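# Guide the ball into the green-bottomed hole

## Task

Bring the ball to rest inside the hole whose bottom is green, without it entering any other hole. Only the fingers may touch the board; contact by any other arm part ends the attempt as a failure. The board has to stay flat on the table, the ball must not strike the lid, walls or floor hard, and the result must hold on its own without the robot keeping it there.

## Robot and tools

Robot: two 6-joint arms, left_arm and right_arm, each ending in a parallel two-finger gripper. All positions use one scene frame with its origin on the table top midway between the arms: +x points out over the table, +z up, and left_arm sits on the +y side. Arm roots: left_arm at (+0.009, +0.257, 0) m, quat_wxyz (+0.999, 0, 0, +0.034); right_arm at (+0.037, -0.269, 0) m, quat_wxyz (+1.000, 0, 0, +0.015). The names left and right do not refer to image sides. Fingers point along the gripper's +z axis and separate along its y axis; end_effector_position is the point between the finger pads, just under 1 cm behind the tips.

Row layout (shared by execute_actions and move): one flat list of 14 numbers, each in [-1, 1], always covering both arms. First left_arm: waist, shoulder, elbow, wrist pitch, wrist yaw, wrist roll, opening; then the same seven for right_arm. The six joint numbers are scaled offsets, not poses: 1.0 equals 1.202 rad (waist), 1.258 (shoulder), 1.238 (elbow), 2.073 (wrist pitch), 2.022 (wrist yaw and wrist roll). The opening is absolute: +1 fully open, -1 closed. Set zeros for an arm you want to keep still, and repeat its current opening.

execute_actions(actions): actions is a list of actions; each action is a list of up to 15 rows; each row is run for one control step of 1/30 s, and if fewer than 15 rows are given the last one is held for the remaining steps, so every action lasts 0.5 s. Joint offsets in every row are counted from the angles at the beginning of that action, not from the previous row; for the first action they are counted from the last reported angles. An empty list simply returns the current state and images. An action is rejected for both arms if it would drive any joint more than 0.036 rad outward beyond its range; if the first action fails this check, or any action is malformed, nothing in the call runs. Ranges, in rad, base to gripper: waist -2.618 to 3.054, shoulder 0.000 to 3.142, elbow 0.000 to 3.142, wrist pitch -1.571 to 1.571, wrist yaw -1.571 to 1.571, wrist roll -2.094 to 2.094. True ends may differ by up to 0.036 rad; a joint pushed to its end prints "joint sent to its limit" (no such line does not prove room remains).

move(target, speed, blocking): target is one 14-number row whose offsets are measured from the "Joint positions" of the most recent result that listed them. All joints travel so they finish together, so the hand traces a curve and ignores obstacles and the other arm. speed (rad/s, 0.01 to 2, default 0.5) caps the joint with the longest way to go; paths take 0.5 to 10 s. Finger openings are sent at the start. blocking=false returns after 0.5 s while motion continues; check with wait(0), and call wait or stop before any new action or move. The extra "move:" line reports the ending (done, off_target, moving, held, fault), limits=held or limits=none, and each arm's joint farthest from target.

wait(seconds): 0 to 10 s with arms holding their last command; returns early if a running move ends. stop(): brakes a running move; needs room, more when fast; fingers keep moving. zoom_image(camera, region): camera is cam_high, cam_low, cam_left_wrist or cam_right_wrist (all 896x504); region is [x0, y0, x1, y1] in pixels from the top-left, at most 504 by 504. read_manual(section): only "licences", which gives licence texts. finished_scene(scene): ends the current scene, given its number, once the goal holds; irreversible, and its result says whether the task succeeded.

Result lines: the state line gives each gripper's end_effector_position (m) and end_effector_quat_wxyz in the scene frame; printed positions drift from the truth at long reach. Joint positions and Joint velocities list, per arm, the six joints in order (rad, rad/s) then the pad gap (m; 0.087 when fully open). grip_measured is the opening on the command scale; to hold something command about 0.02 below it. Joint targets shows the angles currently commanded. Step readings list joint angles at some steps; HELD with an arm label means that arm's row was partly blocked. "joint command not followed" means the clearance check altered targets. Torque readings carry offsets and noise. MOTOR HOT appears at 75 °C; OVER-TEMPERATURE FAULT or FAULT lines mean an arm was stopped.

Motion limits: per step each joint target stays within a lead of the measured angle (0.202 waist, 0.258 shoulder, 0.238 elbow, 0.573 wrist pitch, 0.522 wrist yaw and roll), and targets that would shift the gripper over 70 mm are scaled back, so big changes span several actions; resend any unfinished part. Friction can leave a joint about 0.031 rad short, and smaller commands may do nothing.

Avoid: any contact between the board and arm parts other than the fingers; tilting or lifting the board; fast ball impacts on lid, walls or floor; knocking anything off the table; collisions or pressing between the arms; fast, forceful presses; long heavy holds that heat motors. Loose items may occasionally be nudged by outside pushes.

Each tool is called as name(argument=value, ...) on one line, values as JSON.

## Session

execute_actions(actions=[])

Scene clock: 0.00 s.
left_arm: end_effector_position=(+0.4801, +0.1261, +0.1421) grip_measured=+0.984 end_effector_quat_wxyz=(+0.069, -0.300, +0.931, -0.198) | right_arm: end_effector_position=(+0.3362, -0.7194, +0.2922) grip_measured=+0.992 end_effector_quat_wxyz=(+0.460, +0.762, +0.199, -0.410)
Joint names: [waist, shoulder, elbow, wrist pitch, wrist yaw, wrist roll]
Joint positions: left_arm=[-0.173  2.317  2.341 -1.298  0.304 -0.776  0.087] | right_arm=[-0.727  2.214  2.375 -1.     1.241  1.399  0.087]
Joint velocities: left_arm=[-0.012 -0.017  0.022 -0.022  0.037 -0.095  0.001] | right_arm=[-0.012 -0.002 -0.002 -0.037  0.051  0.037  0.001]
Joint torques (N m, as the arm reports them, + toward a larger angle): no reading
Motor temperatures (°C, as the motors report them): left_arm=[27 28 26 28 28 25] | right_arm=[26 26 26 27 29 25]
Joint targets: left_arm=[-0.173 2.317 2.341 -1.298 0.304 -0.776] | right_arm=[-0.727 2.214 2.375 -1.000 1.241 1.399]

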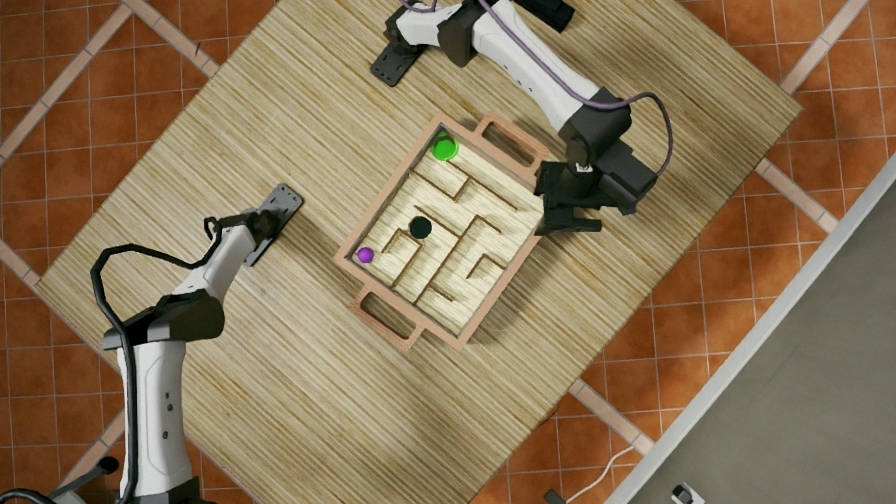

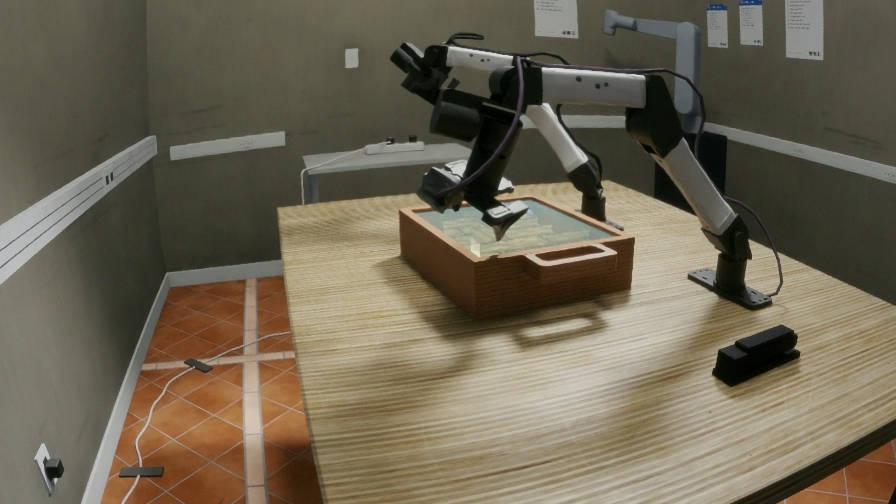

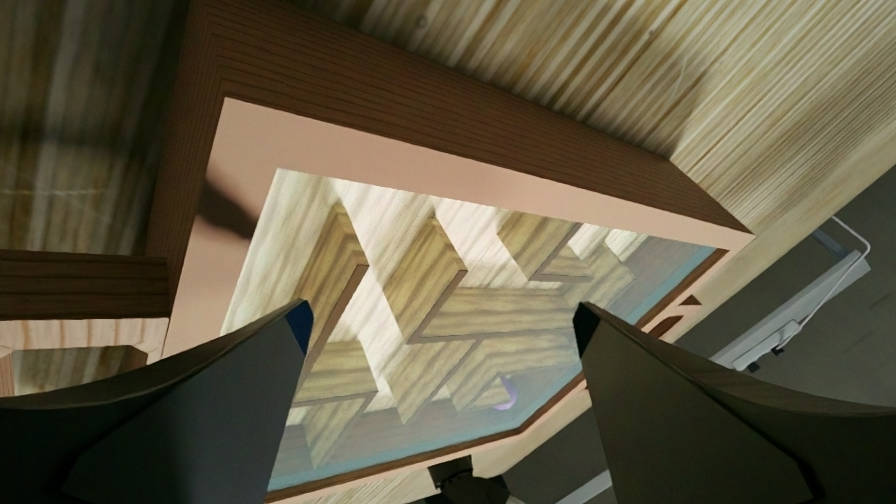

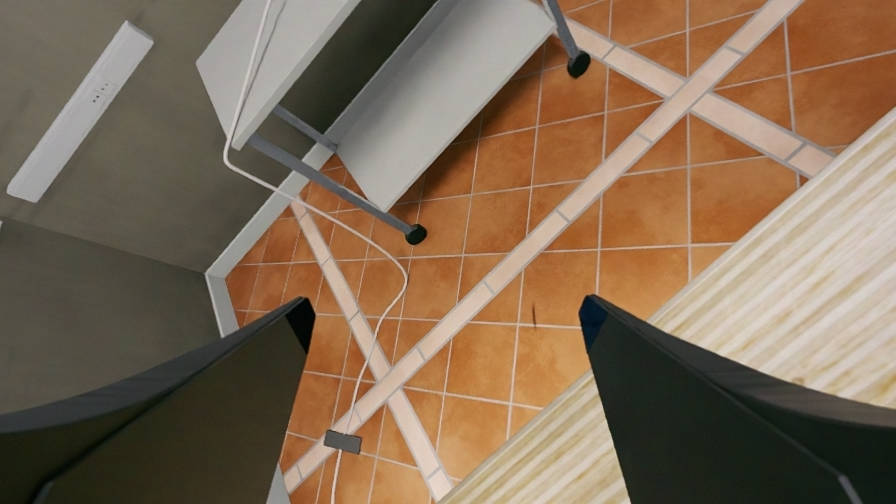

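zoom_image(camera="cam_high", region=[310, 90, 620, 360])

Region (310, 90, 620, 360) of cam_high's 896x504 image, scaled by 1.626, with more detail than that image has; it fills the top 439 rows of this view, and the rest is white.

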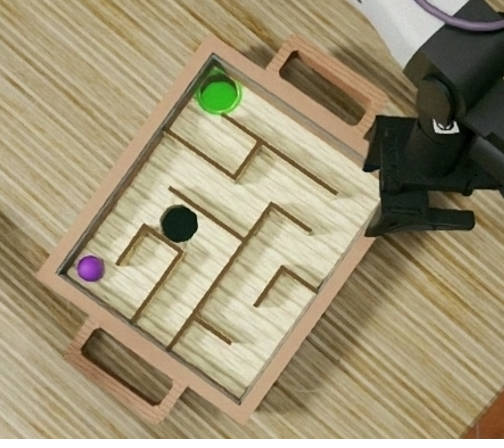

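move(target=[0.086,-0.185,-0.155,-0.097,-0.150,0.384,0.3,0.588,-0.103,-0.183,-0.241,-0.614,-0.692,0.3], speed=0.8)

Scene clock: 65.20 s.
left_arm: end_effector_position=(+0.4021, +0.2506, +0.1691) grip_measured=+0.300 end_effector_quat_wxyz=(+0.086, +0.002, +0.996, -0.004) | right_arm: end_effector_position=(+0.4295, -0.2662, +0.1664) grip_measured=+0.300 end_effector_quat_wxyz=(+0.082, -0.002, +0.997, -0.003)
Joint names: [waist, shoulder, elbow, wrist pitch, wrist yaw, wrist roll]
Joint positions: left_arm=[-0.08   2.096  2.18  -1.482  0.007 -0.009  0.057] | right_arm=[-0.019  2.101  2.175 -1.481  0.007  0.006  0.057]
Joint velocities: left_arm=[-0.017 -0.002 -0.002 -0.066 -0.007 -0.007 -0.001] | right_arm=[-0.002  0.007  0.012 -0.066 -0.022 -0.125  0.   ]
Joint torques (N m, as the arm reports them, + toward a larger angle): left_arm=[  1.06 -12.35   4.81   0.57  -0.02   0.06] | right_arm=[ -0.46 -14.73   5.04   0.56  -0.03  -0.09]
Motor temperatures (°C, as the motors report them): left_arm=[27 45 32 30 28 25] | right_arm=[26 49 31 30 29 25]
Joint targets: left_arm=[-0.070 2.084 2.150 -1.499 0.001 0.001] | right_arm=[-0.020 2.085 2.149 -1.499 -0.000 -0.000]
move: off_target (left_arm, right_arm); limits=none; left_arm: farthest joint: the elbow, 0.031 radians from its target (0.192 radians at the start); right_arm: farthest joint: the elbow, 0.027 radians from its target (0.227 radians at the start)

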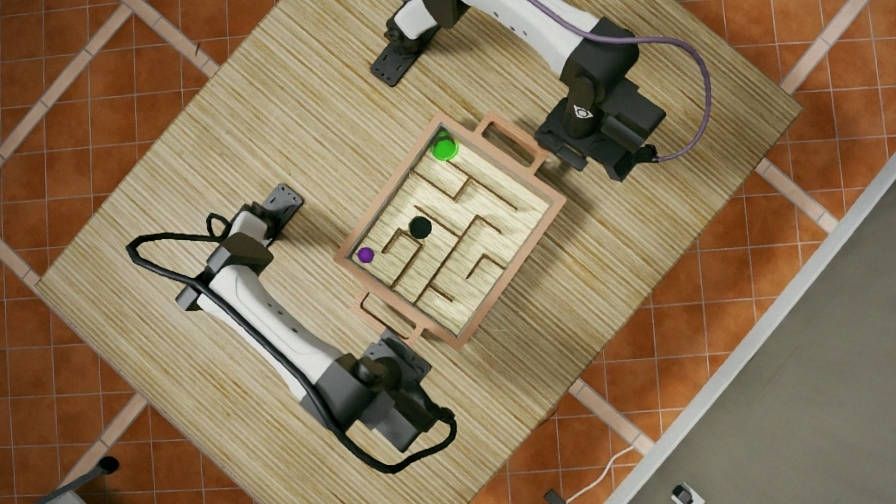

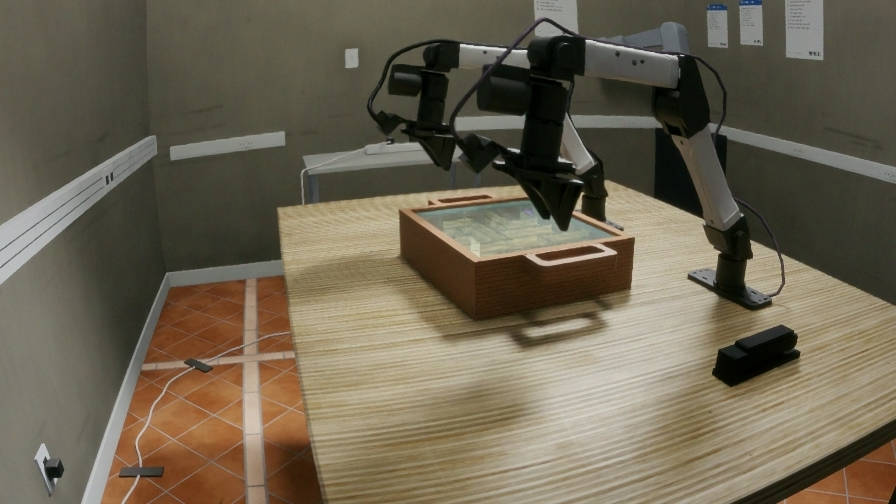

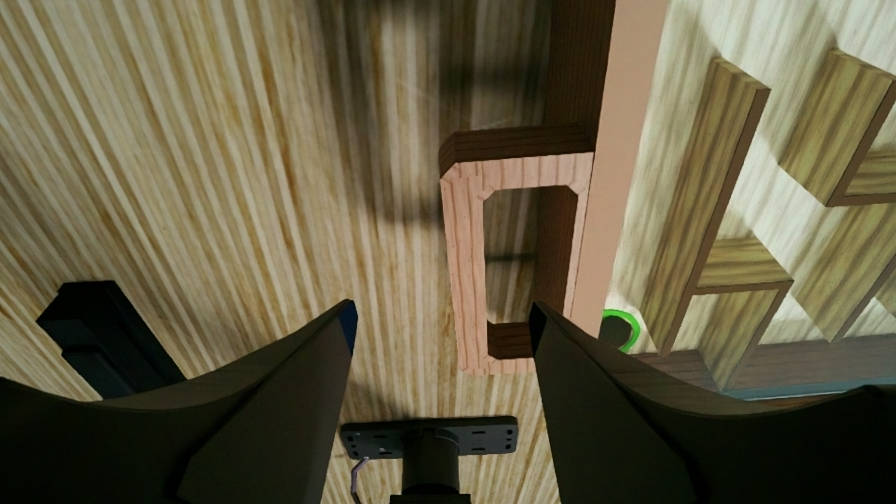

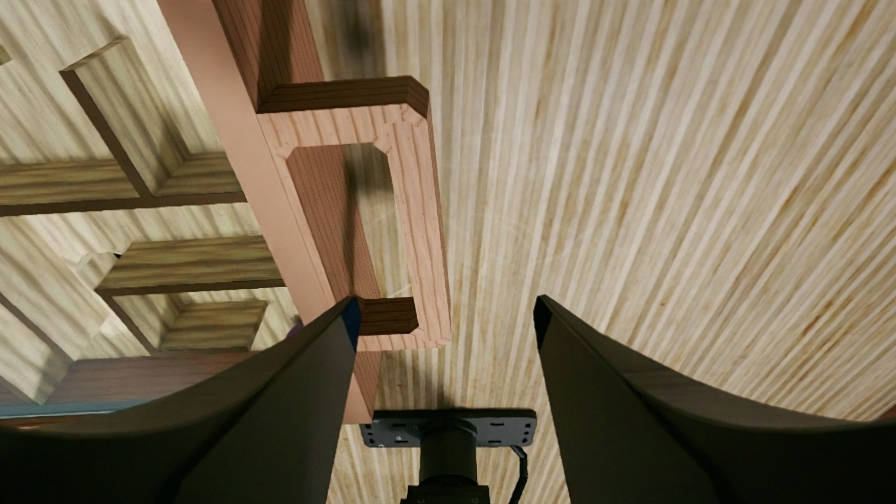

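move(target=[-0.03,-0.11,-0.328,0.04,-0.005,-0.062,0.1,0.033,-0.048,-0.226,0.021,-0.005,-0.025,0.1])

Scene clock: 82.70 s.
left_arm: end_effector_position=(+0.3381, +0.2389, +0.1244) grip_measured=+0.100 end_effector_quat_wxyz=(-0.009, -0.043, +0.999, -0.001) | right_arm: end_effector_position=(+0.3853, -0.2574, +0.1232) grip_measured=+0.100 end_effector_quat_wxyz=(-0.009, -0.040, +0.999, -0.002)
Joint names: [waist, shoulder, elbow, wrist pitch, wrist yaw, wrist roll]
Joint positions: left_arm=[-0.105  1.975  1.802 -1.416  0.003 -0.124  0.048] | right_arm=[ 0.011  2.059  1.919 -1.448  0.004 -0.039  0.048]
Joint velocities: left_arm=[-0.012 -0.002 -0.012  0.022  0.037 -0.022 -0.001] | right_arm=[ 0.012  0.007 -0.007  0.007  0.022 -0.037 -0.   ]
Joint torques (N m, as the arm reports them, + toward a larger angle): left_arm=[ -0.73 -11.75   4.95   0.54  -0.03  -0.04] | right_arm=[  0.51 -14.59   5.17   0.51   0.    -0.04]
Motor temperatures (°C, as the motors report them): left_arm=[27 45 31 30 28 25] | right_arm=[26 51 30 29 29 25]
Joint targets: left_arm=[-0.116 1.958 1.774 -1.399 -0.003 -0.134] | right_arm=[0.020 2.041 1.895 -1.438 -0.003 -0.045]
move: off_target (left_arm, right_arm); limits=none; left_arm: farthest joint: the elbow, 0.028 radians from its target (0.406 radians at the start); right_arm: farthest joint: the elbow, 0.024 radians from its target (0.280 radians at the start)

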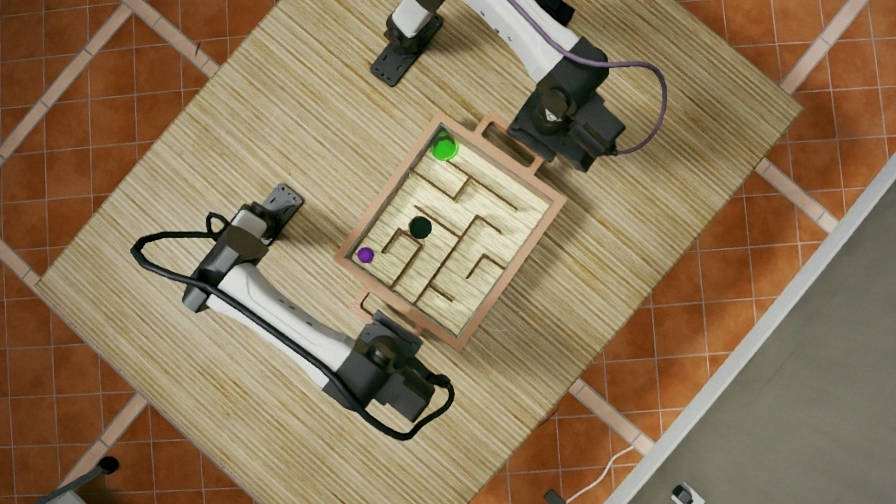

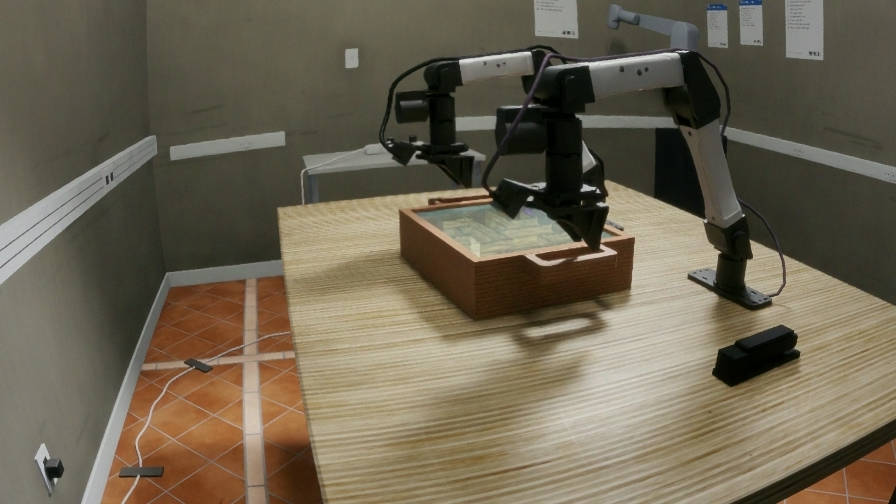

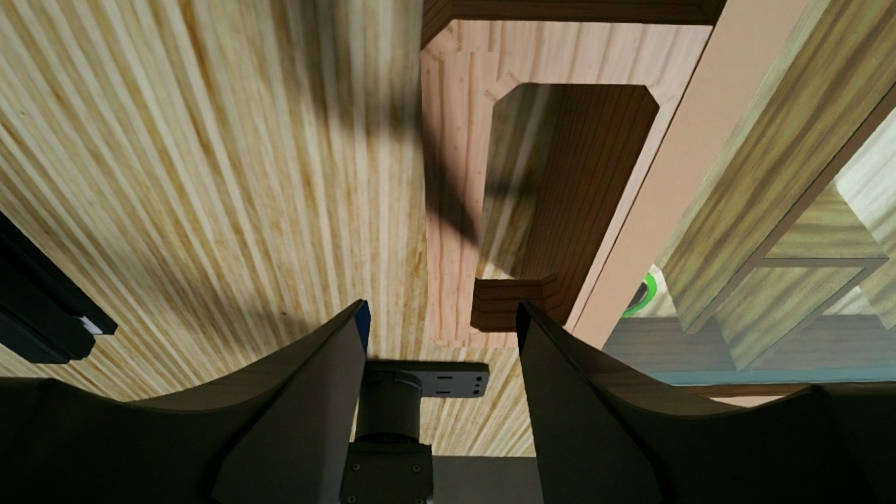

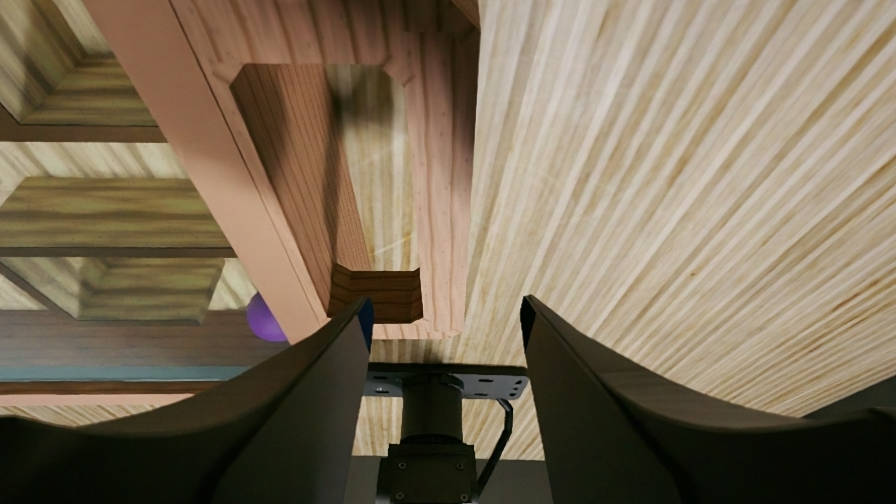

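move(target=[-0.015,0.026,-0.115,0.081,0,0,0.1,0,0.042,-0.085,0.073,0,0,0.1], speed=0.25)

zoom_image(camera="cam_low", region=[380, 130, 680, 330])

Scene clock: 94.50 s.
left_arm: end_effector_position=(+0.3468, +0.2357, +0.0868) grip_measured=+0.100 end_effector_quat_wxyz=(-0.002, -0.039, +0.999, -0.001) | right_arm: end_effector_position=(+0.4006, -0.2568, +0.0899) grip_measured=+0.100 end_effector_quat_wxyz=(+0.006, -0.040, +0.999, -0.002)
Joint names: [waist, shoulder, elbow, wrist pitch, wrist yaw, wrist roll]
Joint positions: left_arm=[-0.114  1.998  1.687 -1.264  0.003 -0.125  0.048] | right_arm=[ 0.011  2.089  1.836 -1.307  0.004 -0.039  0.048]
Joint velocities: left_arm=[ 0.007 -0.027 -0.007  0.022 -0.007  0.022  0.   ] | right_arm=[-0.012  0.002  0.007 -0.007 -0.022 -0.051 -0.   ]
Joint torques (N m, as the arm reports them, + toward a larger angle): left_arm=[-0.59 -9.81  5.09  0.61  0.04  0.02] | right_arm=[ -0.21 -11.38   5.28   0.55  -0.04   0.1 ]
Motor temperatures (°C, as the motors report them): left_arm=[27 45 31 30 28 25] | right_arm=[26 52 30 29 29 25]
Joint targets: left_arm=[-0.124 2.008 1.660 -1.248 0.003 -0.124] | right_arm=[0.011 2.112 1.814 -1.297 0.004 -0.039]
move: off_target (left_arm, right_arm); limits=none; left_arm: farthest joint: the elbow, 0.028 radians from its target (0.142 radians at the start); right_arm: farthest joint: the shoulder, 0.023 radians from its target (0.053 radians at the start)

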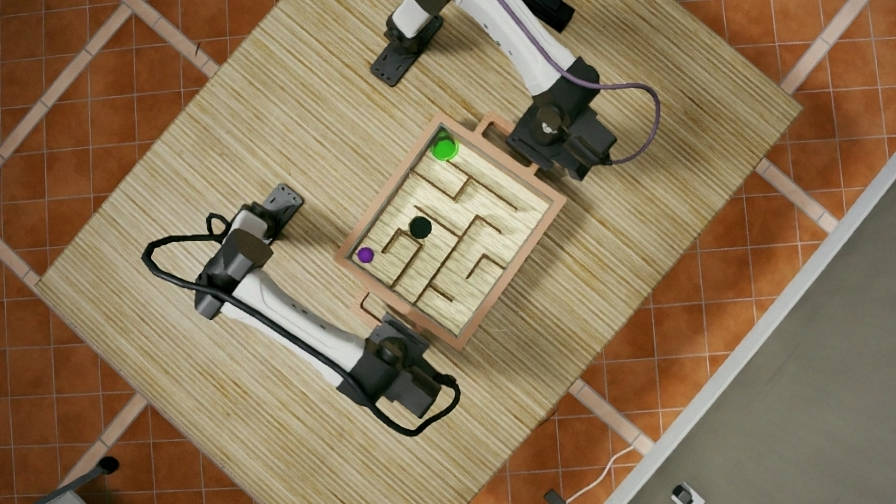

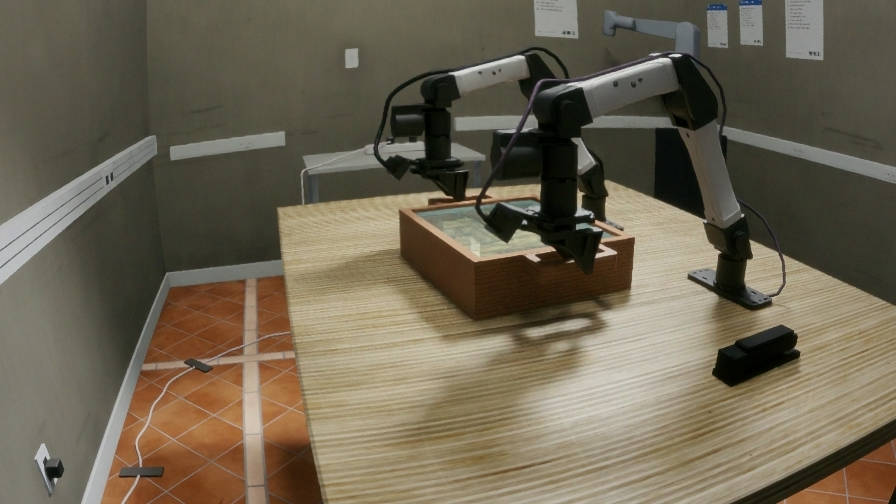

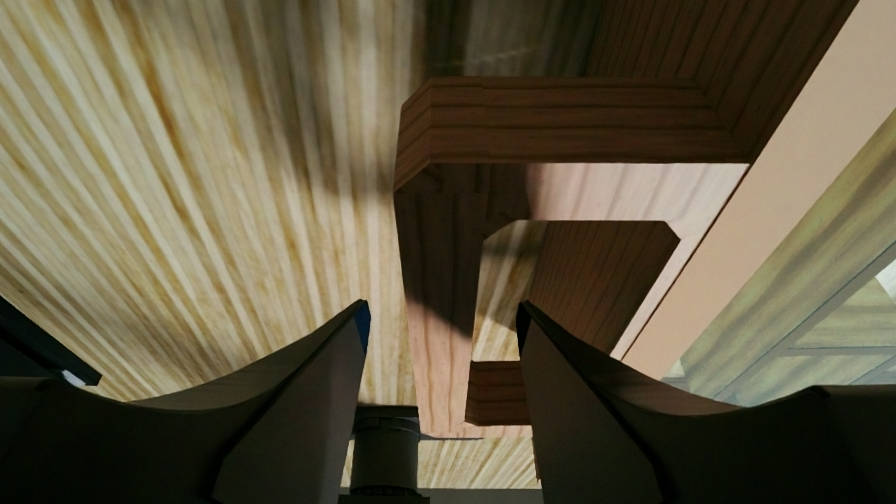

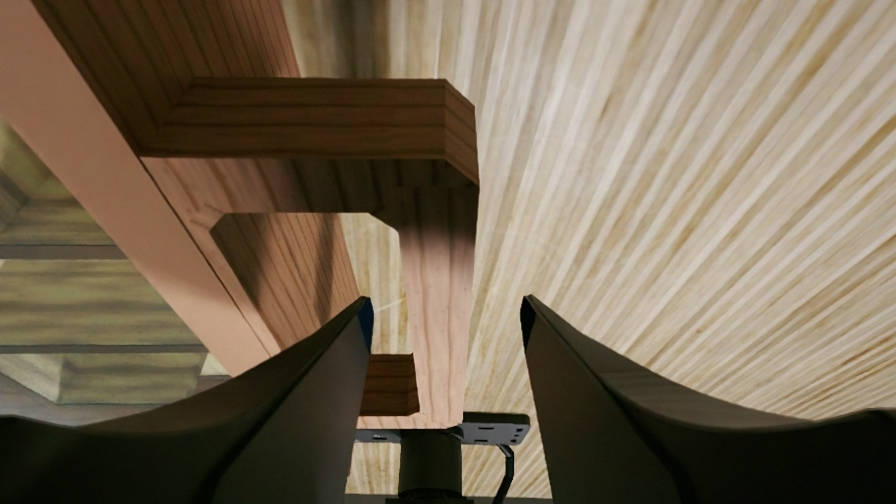

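Region (380, 130, 680, 330) of cam_low's 896x504 image, scaled by 1.680, with more detail than that image has.

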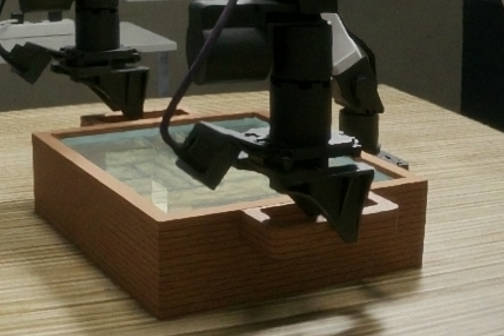

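execute_actions(actions=[[[0,0,-0.035,0.015,0,0,-0.1,0,0,-0.045,0.015,0,0,-0.1]],[[0,0,0,0,0,0,-0.3,0,0,0,0,0,0,-0.3],[0,0,0,0,0,0,-0.38,0,0,0,0,0,0,-0.38],[0,0,0,0,0,0,-0.44,0,0,0,0,0,0,-0.44],[0,0,0,0,0,0,-0.5,0,0,0,0,0,0,-0.5],[0,0,0,0,0,0,-0.54,0,0,0,0,0,0,-0.54],[0,0,0,0,0,0,-0.58,0,0,0,0,0,0,-0.58],[0,0,0,0,0,0,-0.62,0,0,0,0,0,0,-0.62],[0,0,0,0,0,0,-0.66,0,0,0,0,0,0,-0.66],[0,0,0,0,0,0,-0.7,0,0,0,0,0,0,-0.7]]])

Scene clock: 103.27 s.
left_arm: end_effector_position=(+0.3466, +0.2362, +0.0831) grip_measured=-0.625 end_effector_quat_wxyz=(-0.002, -0.039, +0.999, +0.000) | right_arm: end_effector_position=(+0.3973, -0.2552, +0.0822) grip_measured=-0.617 end_effector_quat_wxyz=(-0.000, -0.039, +0.999, +0.003)
Joint names: [waist, shoulder, elbow, wrist pitch, wrist yaw, wrist roll]
Joint positions: left_arm=[-0.114  1.998  1.673 -1.25   0.    -0.125  0.016] | right_arm=[ 0.011  2.089  1.804 -1.286 -0.006 -0.038  0.017]
Joint velocities: left_arm=[ 0.007  0.017  0.002 -0.022 -0.037  0.051 -0.001] | right_arm=[-0.007 -0.007 -0.022 -0.051 -0.022  0.095  0.   ]
Joint torques (N m, as the arm reports them, + toward a larger angle): left_arm=[  0.16 -10.6    7.32   0.4    0.05   0.02] | right_arm=[ -0.15 -13.22   6.96   0.44   0.14   0.06]
Motor temperatures (°C, as the motors report them): left_arm=[27 44 31 30 28 25] | right_arm=[26 51 30 29 29 25]
Joint targets: left_arm=[-0.114 1.998 1.673 -1.250 0.003 -0.125] | right_arm=[0.011 2.089 1.804 -1.287 0.004 -0.039]
Step readings (joint positions; steps 1 to 15: 1st action; 16 to 30: 2nd action):
0: left_arm=[-0.114 1.998 1.687 -1.264 0.003 -0.125] | right_arm=[0.011 2.089 1.836 -1.306 0.004 -0.039]
1: left_arm=[-0.114 1.998 1.686 -1.262 0.003 -0.125] | right_arm=[0.011 2.089 1.832 -1.302 0.004 -0.039]
2: left_arm=[-0.114 1.998 1.683 -1.259 0.003 -0.125] | right_arm=[0.011 2.089 1.826 -1.298 0.004 -0.039]
4: left_arm=[-0.114 1.998 1.676 -1.255 0.003 -0.125] | right_arm=[0.011 2.089 1.810 -1.292 0.004 -0.039]
8: left_arm=[-0.114 1.998 1.673 -1.253 0.003 -0.125] | right_arm=[0.011 2.089 1.804 -1.291 0.004 -0.039]
15: left_arm=[-0.114 1.998 1.673 -1.250 0.003 -0.125] | right_arm=[0.011 2.089 1.804 -1.286 0.004 -0.039]
16: left_arm=[-0.114 1.998 1.673 -1.250 0.003 -0.125] | right_arm=[0.011 2.089 1.804 -1.286 0.004 -0.039]
17: left_arm=[-0.114 1.998 1.673 -1.250 0.003 -0.125] | right_arm=[0.011 2.089 1.804 -1.286 0.004 -0.039]
19: left_arm=[-0.114 1.998 1.673 -1.250 0.003 -0.125] | right_arm=[0.011 2.089 1.804 -1.286 0.004 -0.039]
23: left_arm=[-0.114 1.998 1.673 -1.250 0.001 -0.125] | right_arm=[0.011 2.089 1.804 -1.286 -0.006 -0.038]
30: Joint positions above

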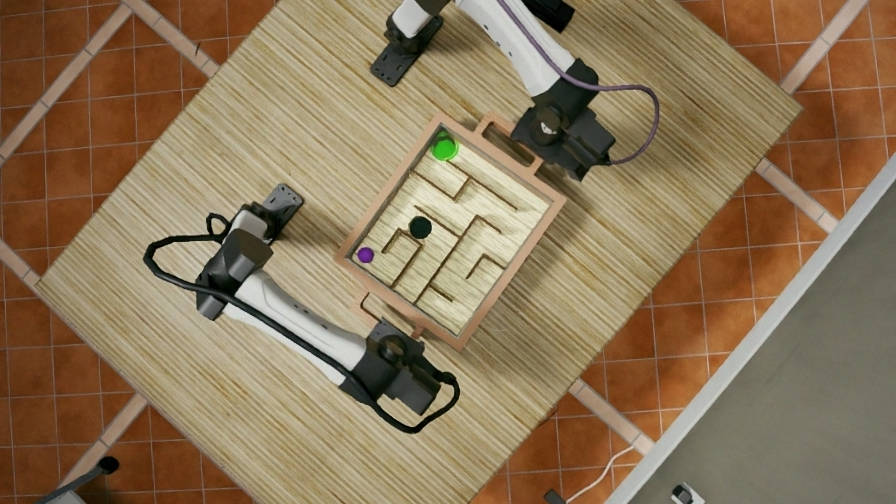

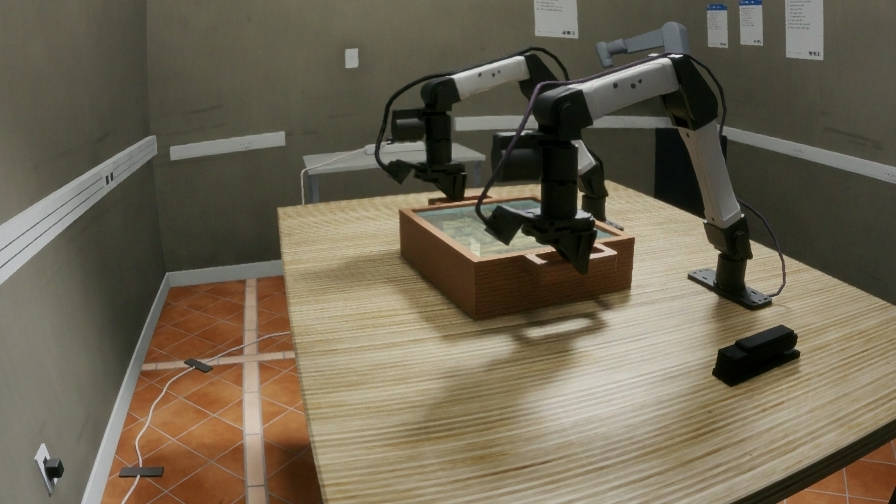

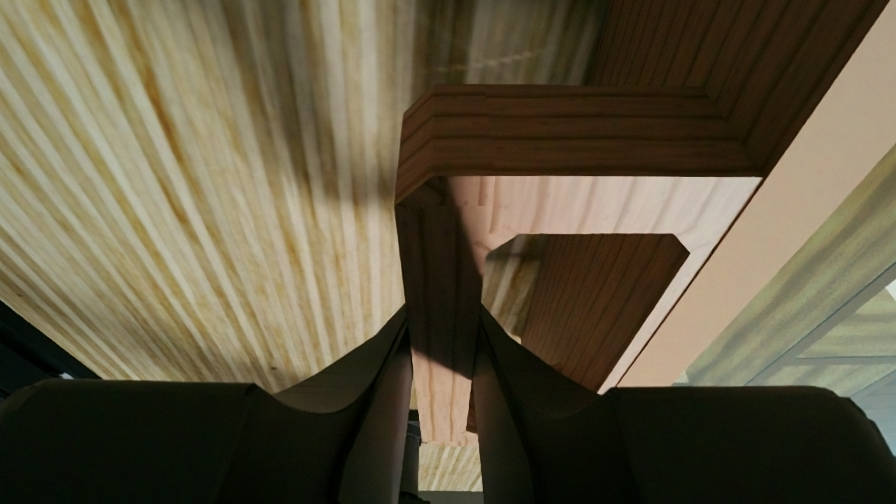

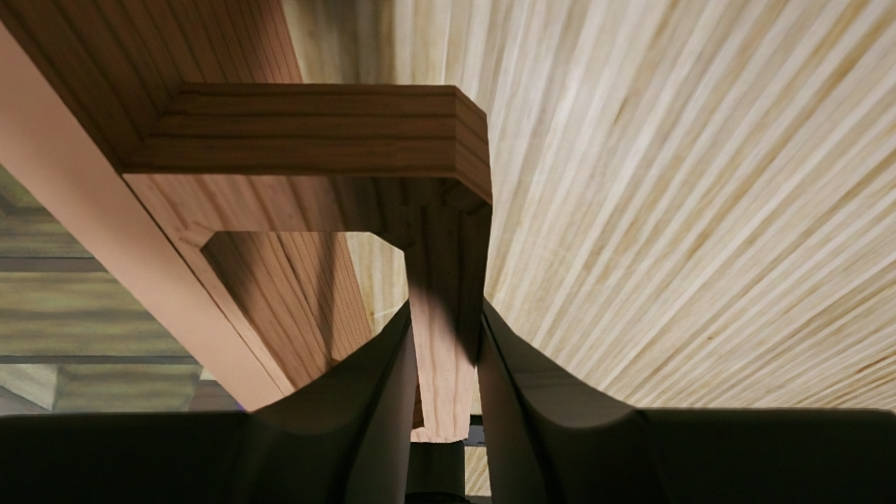

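move(target=[0,-0.015,0.14,-0.065,0,0,-0.7,0,-0.015,0.125,-0.058,0,0,-0.7], speed=0.1)

Scene clock: 113.93 s.
left_arm: end_effector_position=(+0.3550, +0.2361, +0.1100) grip_measured=-0.626 end_effector_quat_wxyz=(+0.009, -0.039, +0.999, -0.000) | right_arm: end_effector_position=(+0.4050, -0.2554, +0.1106) grip_measured=-0.617 end_effector_quat_wxyz=(+0.016, -0.038, +0.999, +0.001)
Joint names: [waist, shoulder, elbow, wrist pitch, wrist yaw, wrist roll]
Joint positions: left_arm=[-0.114  2.006  1.794 -1.341 -0.001 -0.124  0.016] | right_arm=[ 0.011  2.089  1.922 -1.372 -0.003 -0.036  0.017]
Joint velocities: left_arm=[-0.002  0.002 -0.002  0.051 -0.007  0.007  0.001] | right_arm=[ 0.002 -0.012 -0.022 -0.037  0.007 -0.066  0.001]
Joint torques (N m, as the arm reports them, + toward a larger angle): left_arm=[  0.2  -12.81  11.54  -0.04   0.05   0.02] | right_arm=[ -0.16 -15.2    9.76   0.22   0.01   0.02]
Motor temperatures (°C, as the motors report them): left_arm=[27 44 32 29 28 25] | right_arm=[26 52 31 28 29 25]
Joint targets: left_arm=[-0.114 1.979 1.846 -1.385 -0.000 -0.125] | right_arm=[0.011 2.070 1.959 -1.407 -0.006 -0.038]
move: off_target (left_arm, right_arm); limits=none; left_arm: farthest joint: the elbow, 0.052 radians from its target (0.174 radians at the start); right_arm: farthest joint: the elbow, 0.037 radians from its target (0.155 radians at the start)

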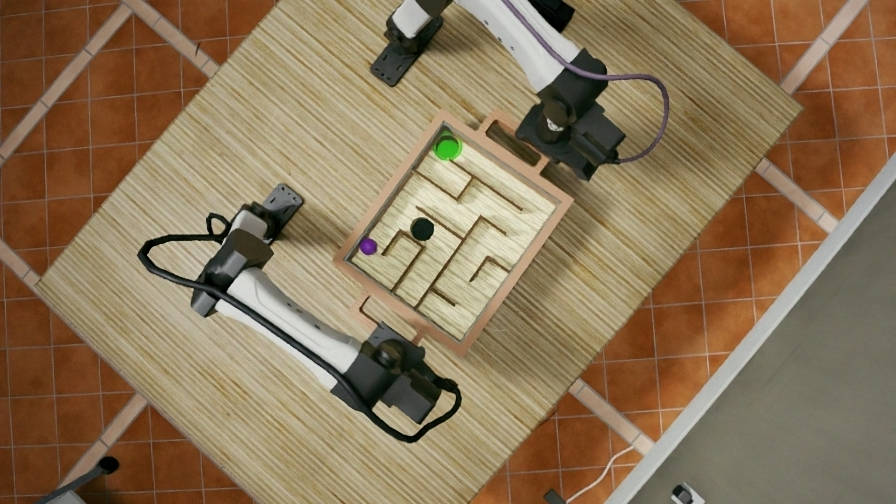

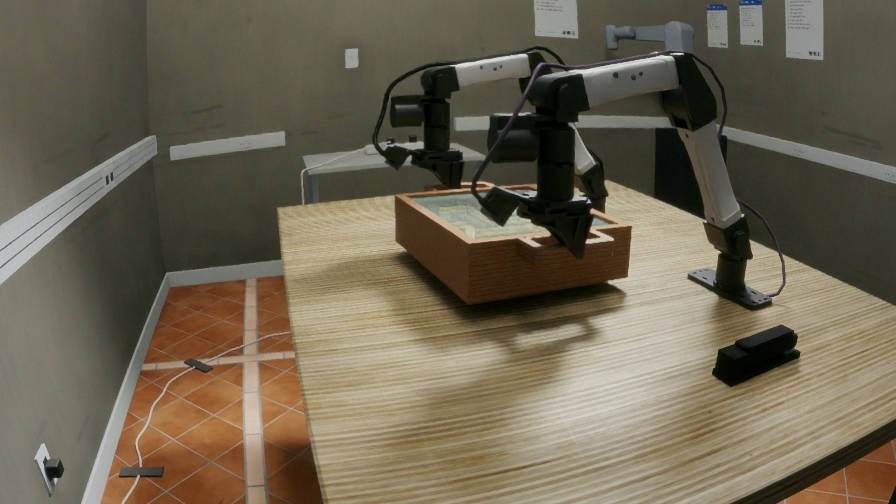

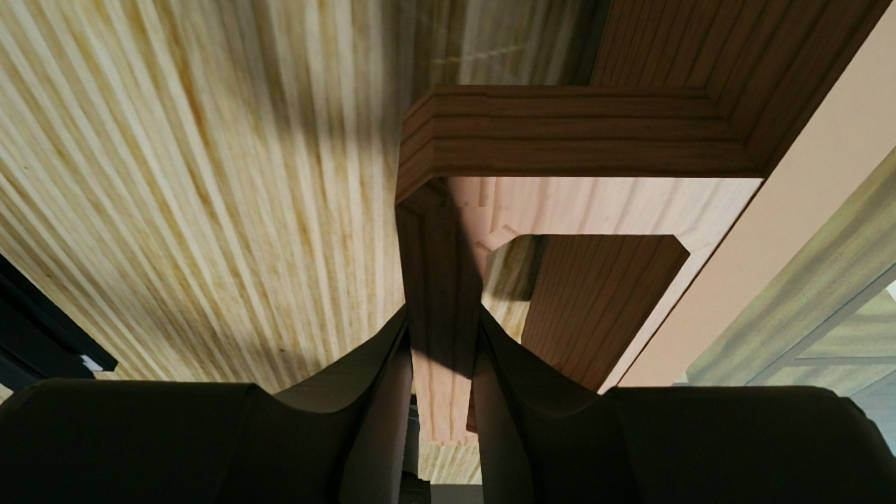

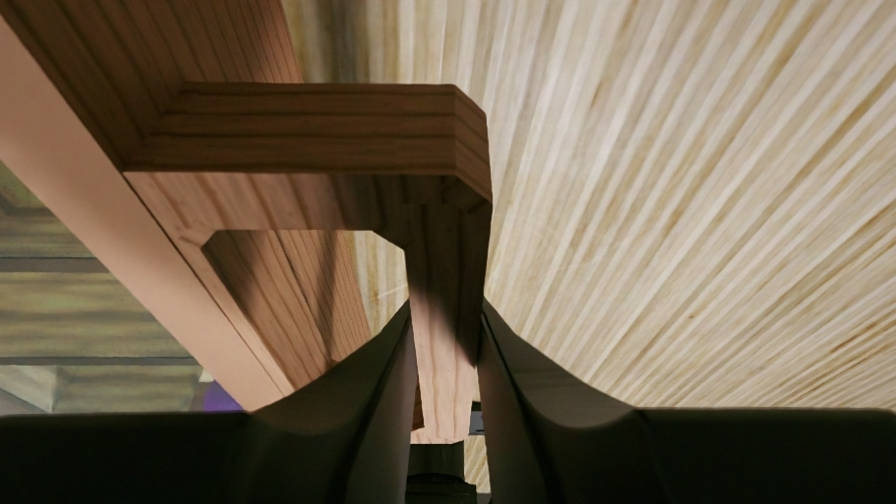

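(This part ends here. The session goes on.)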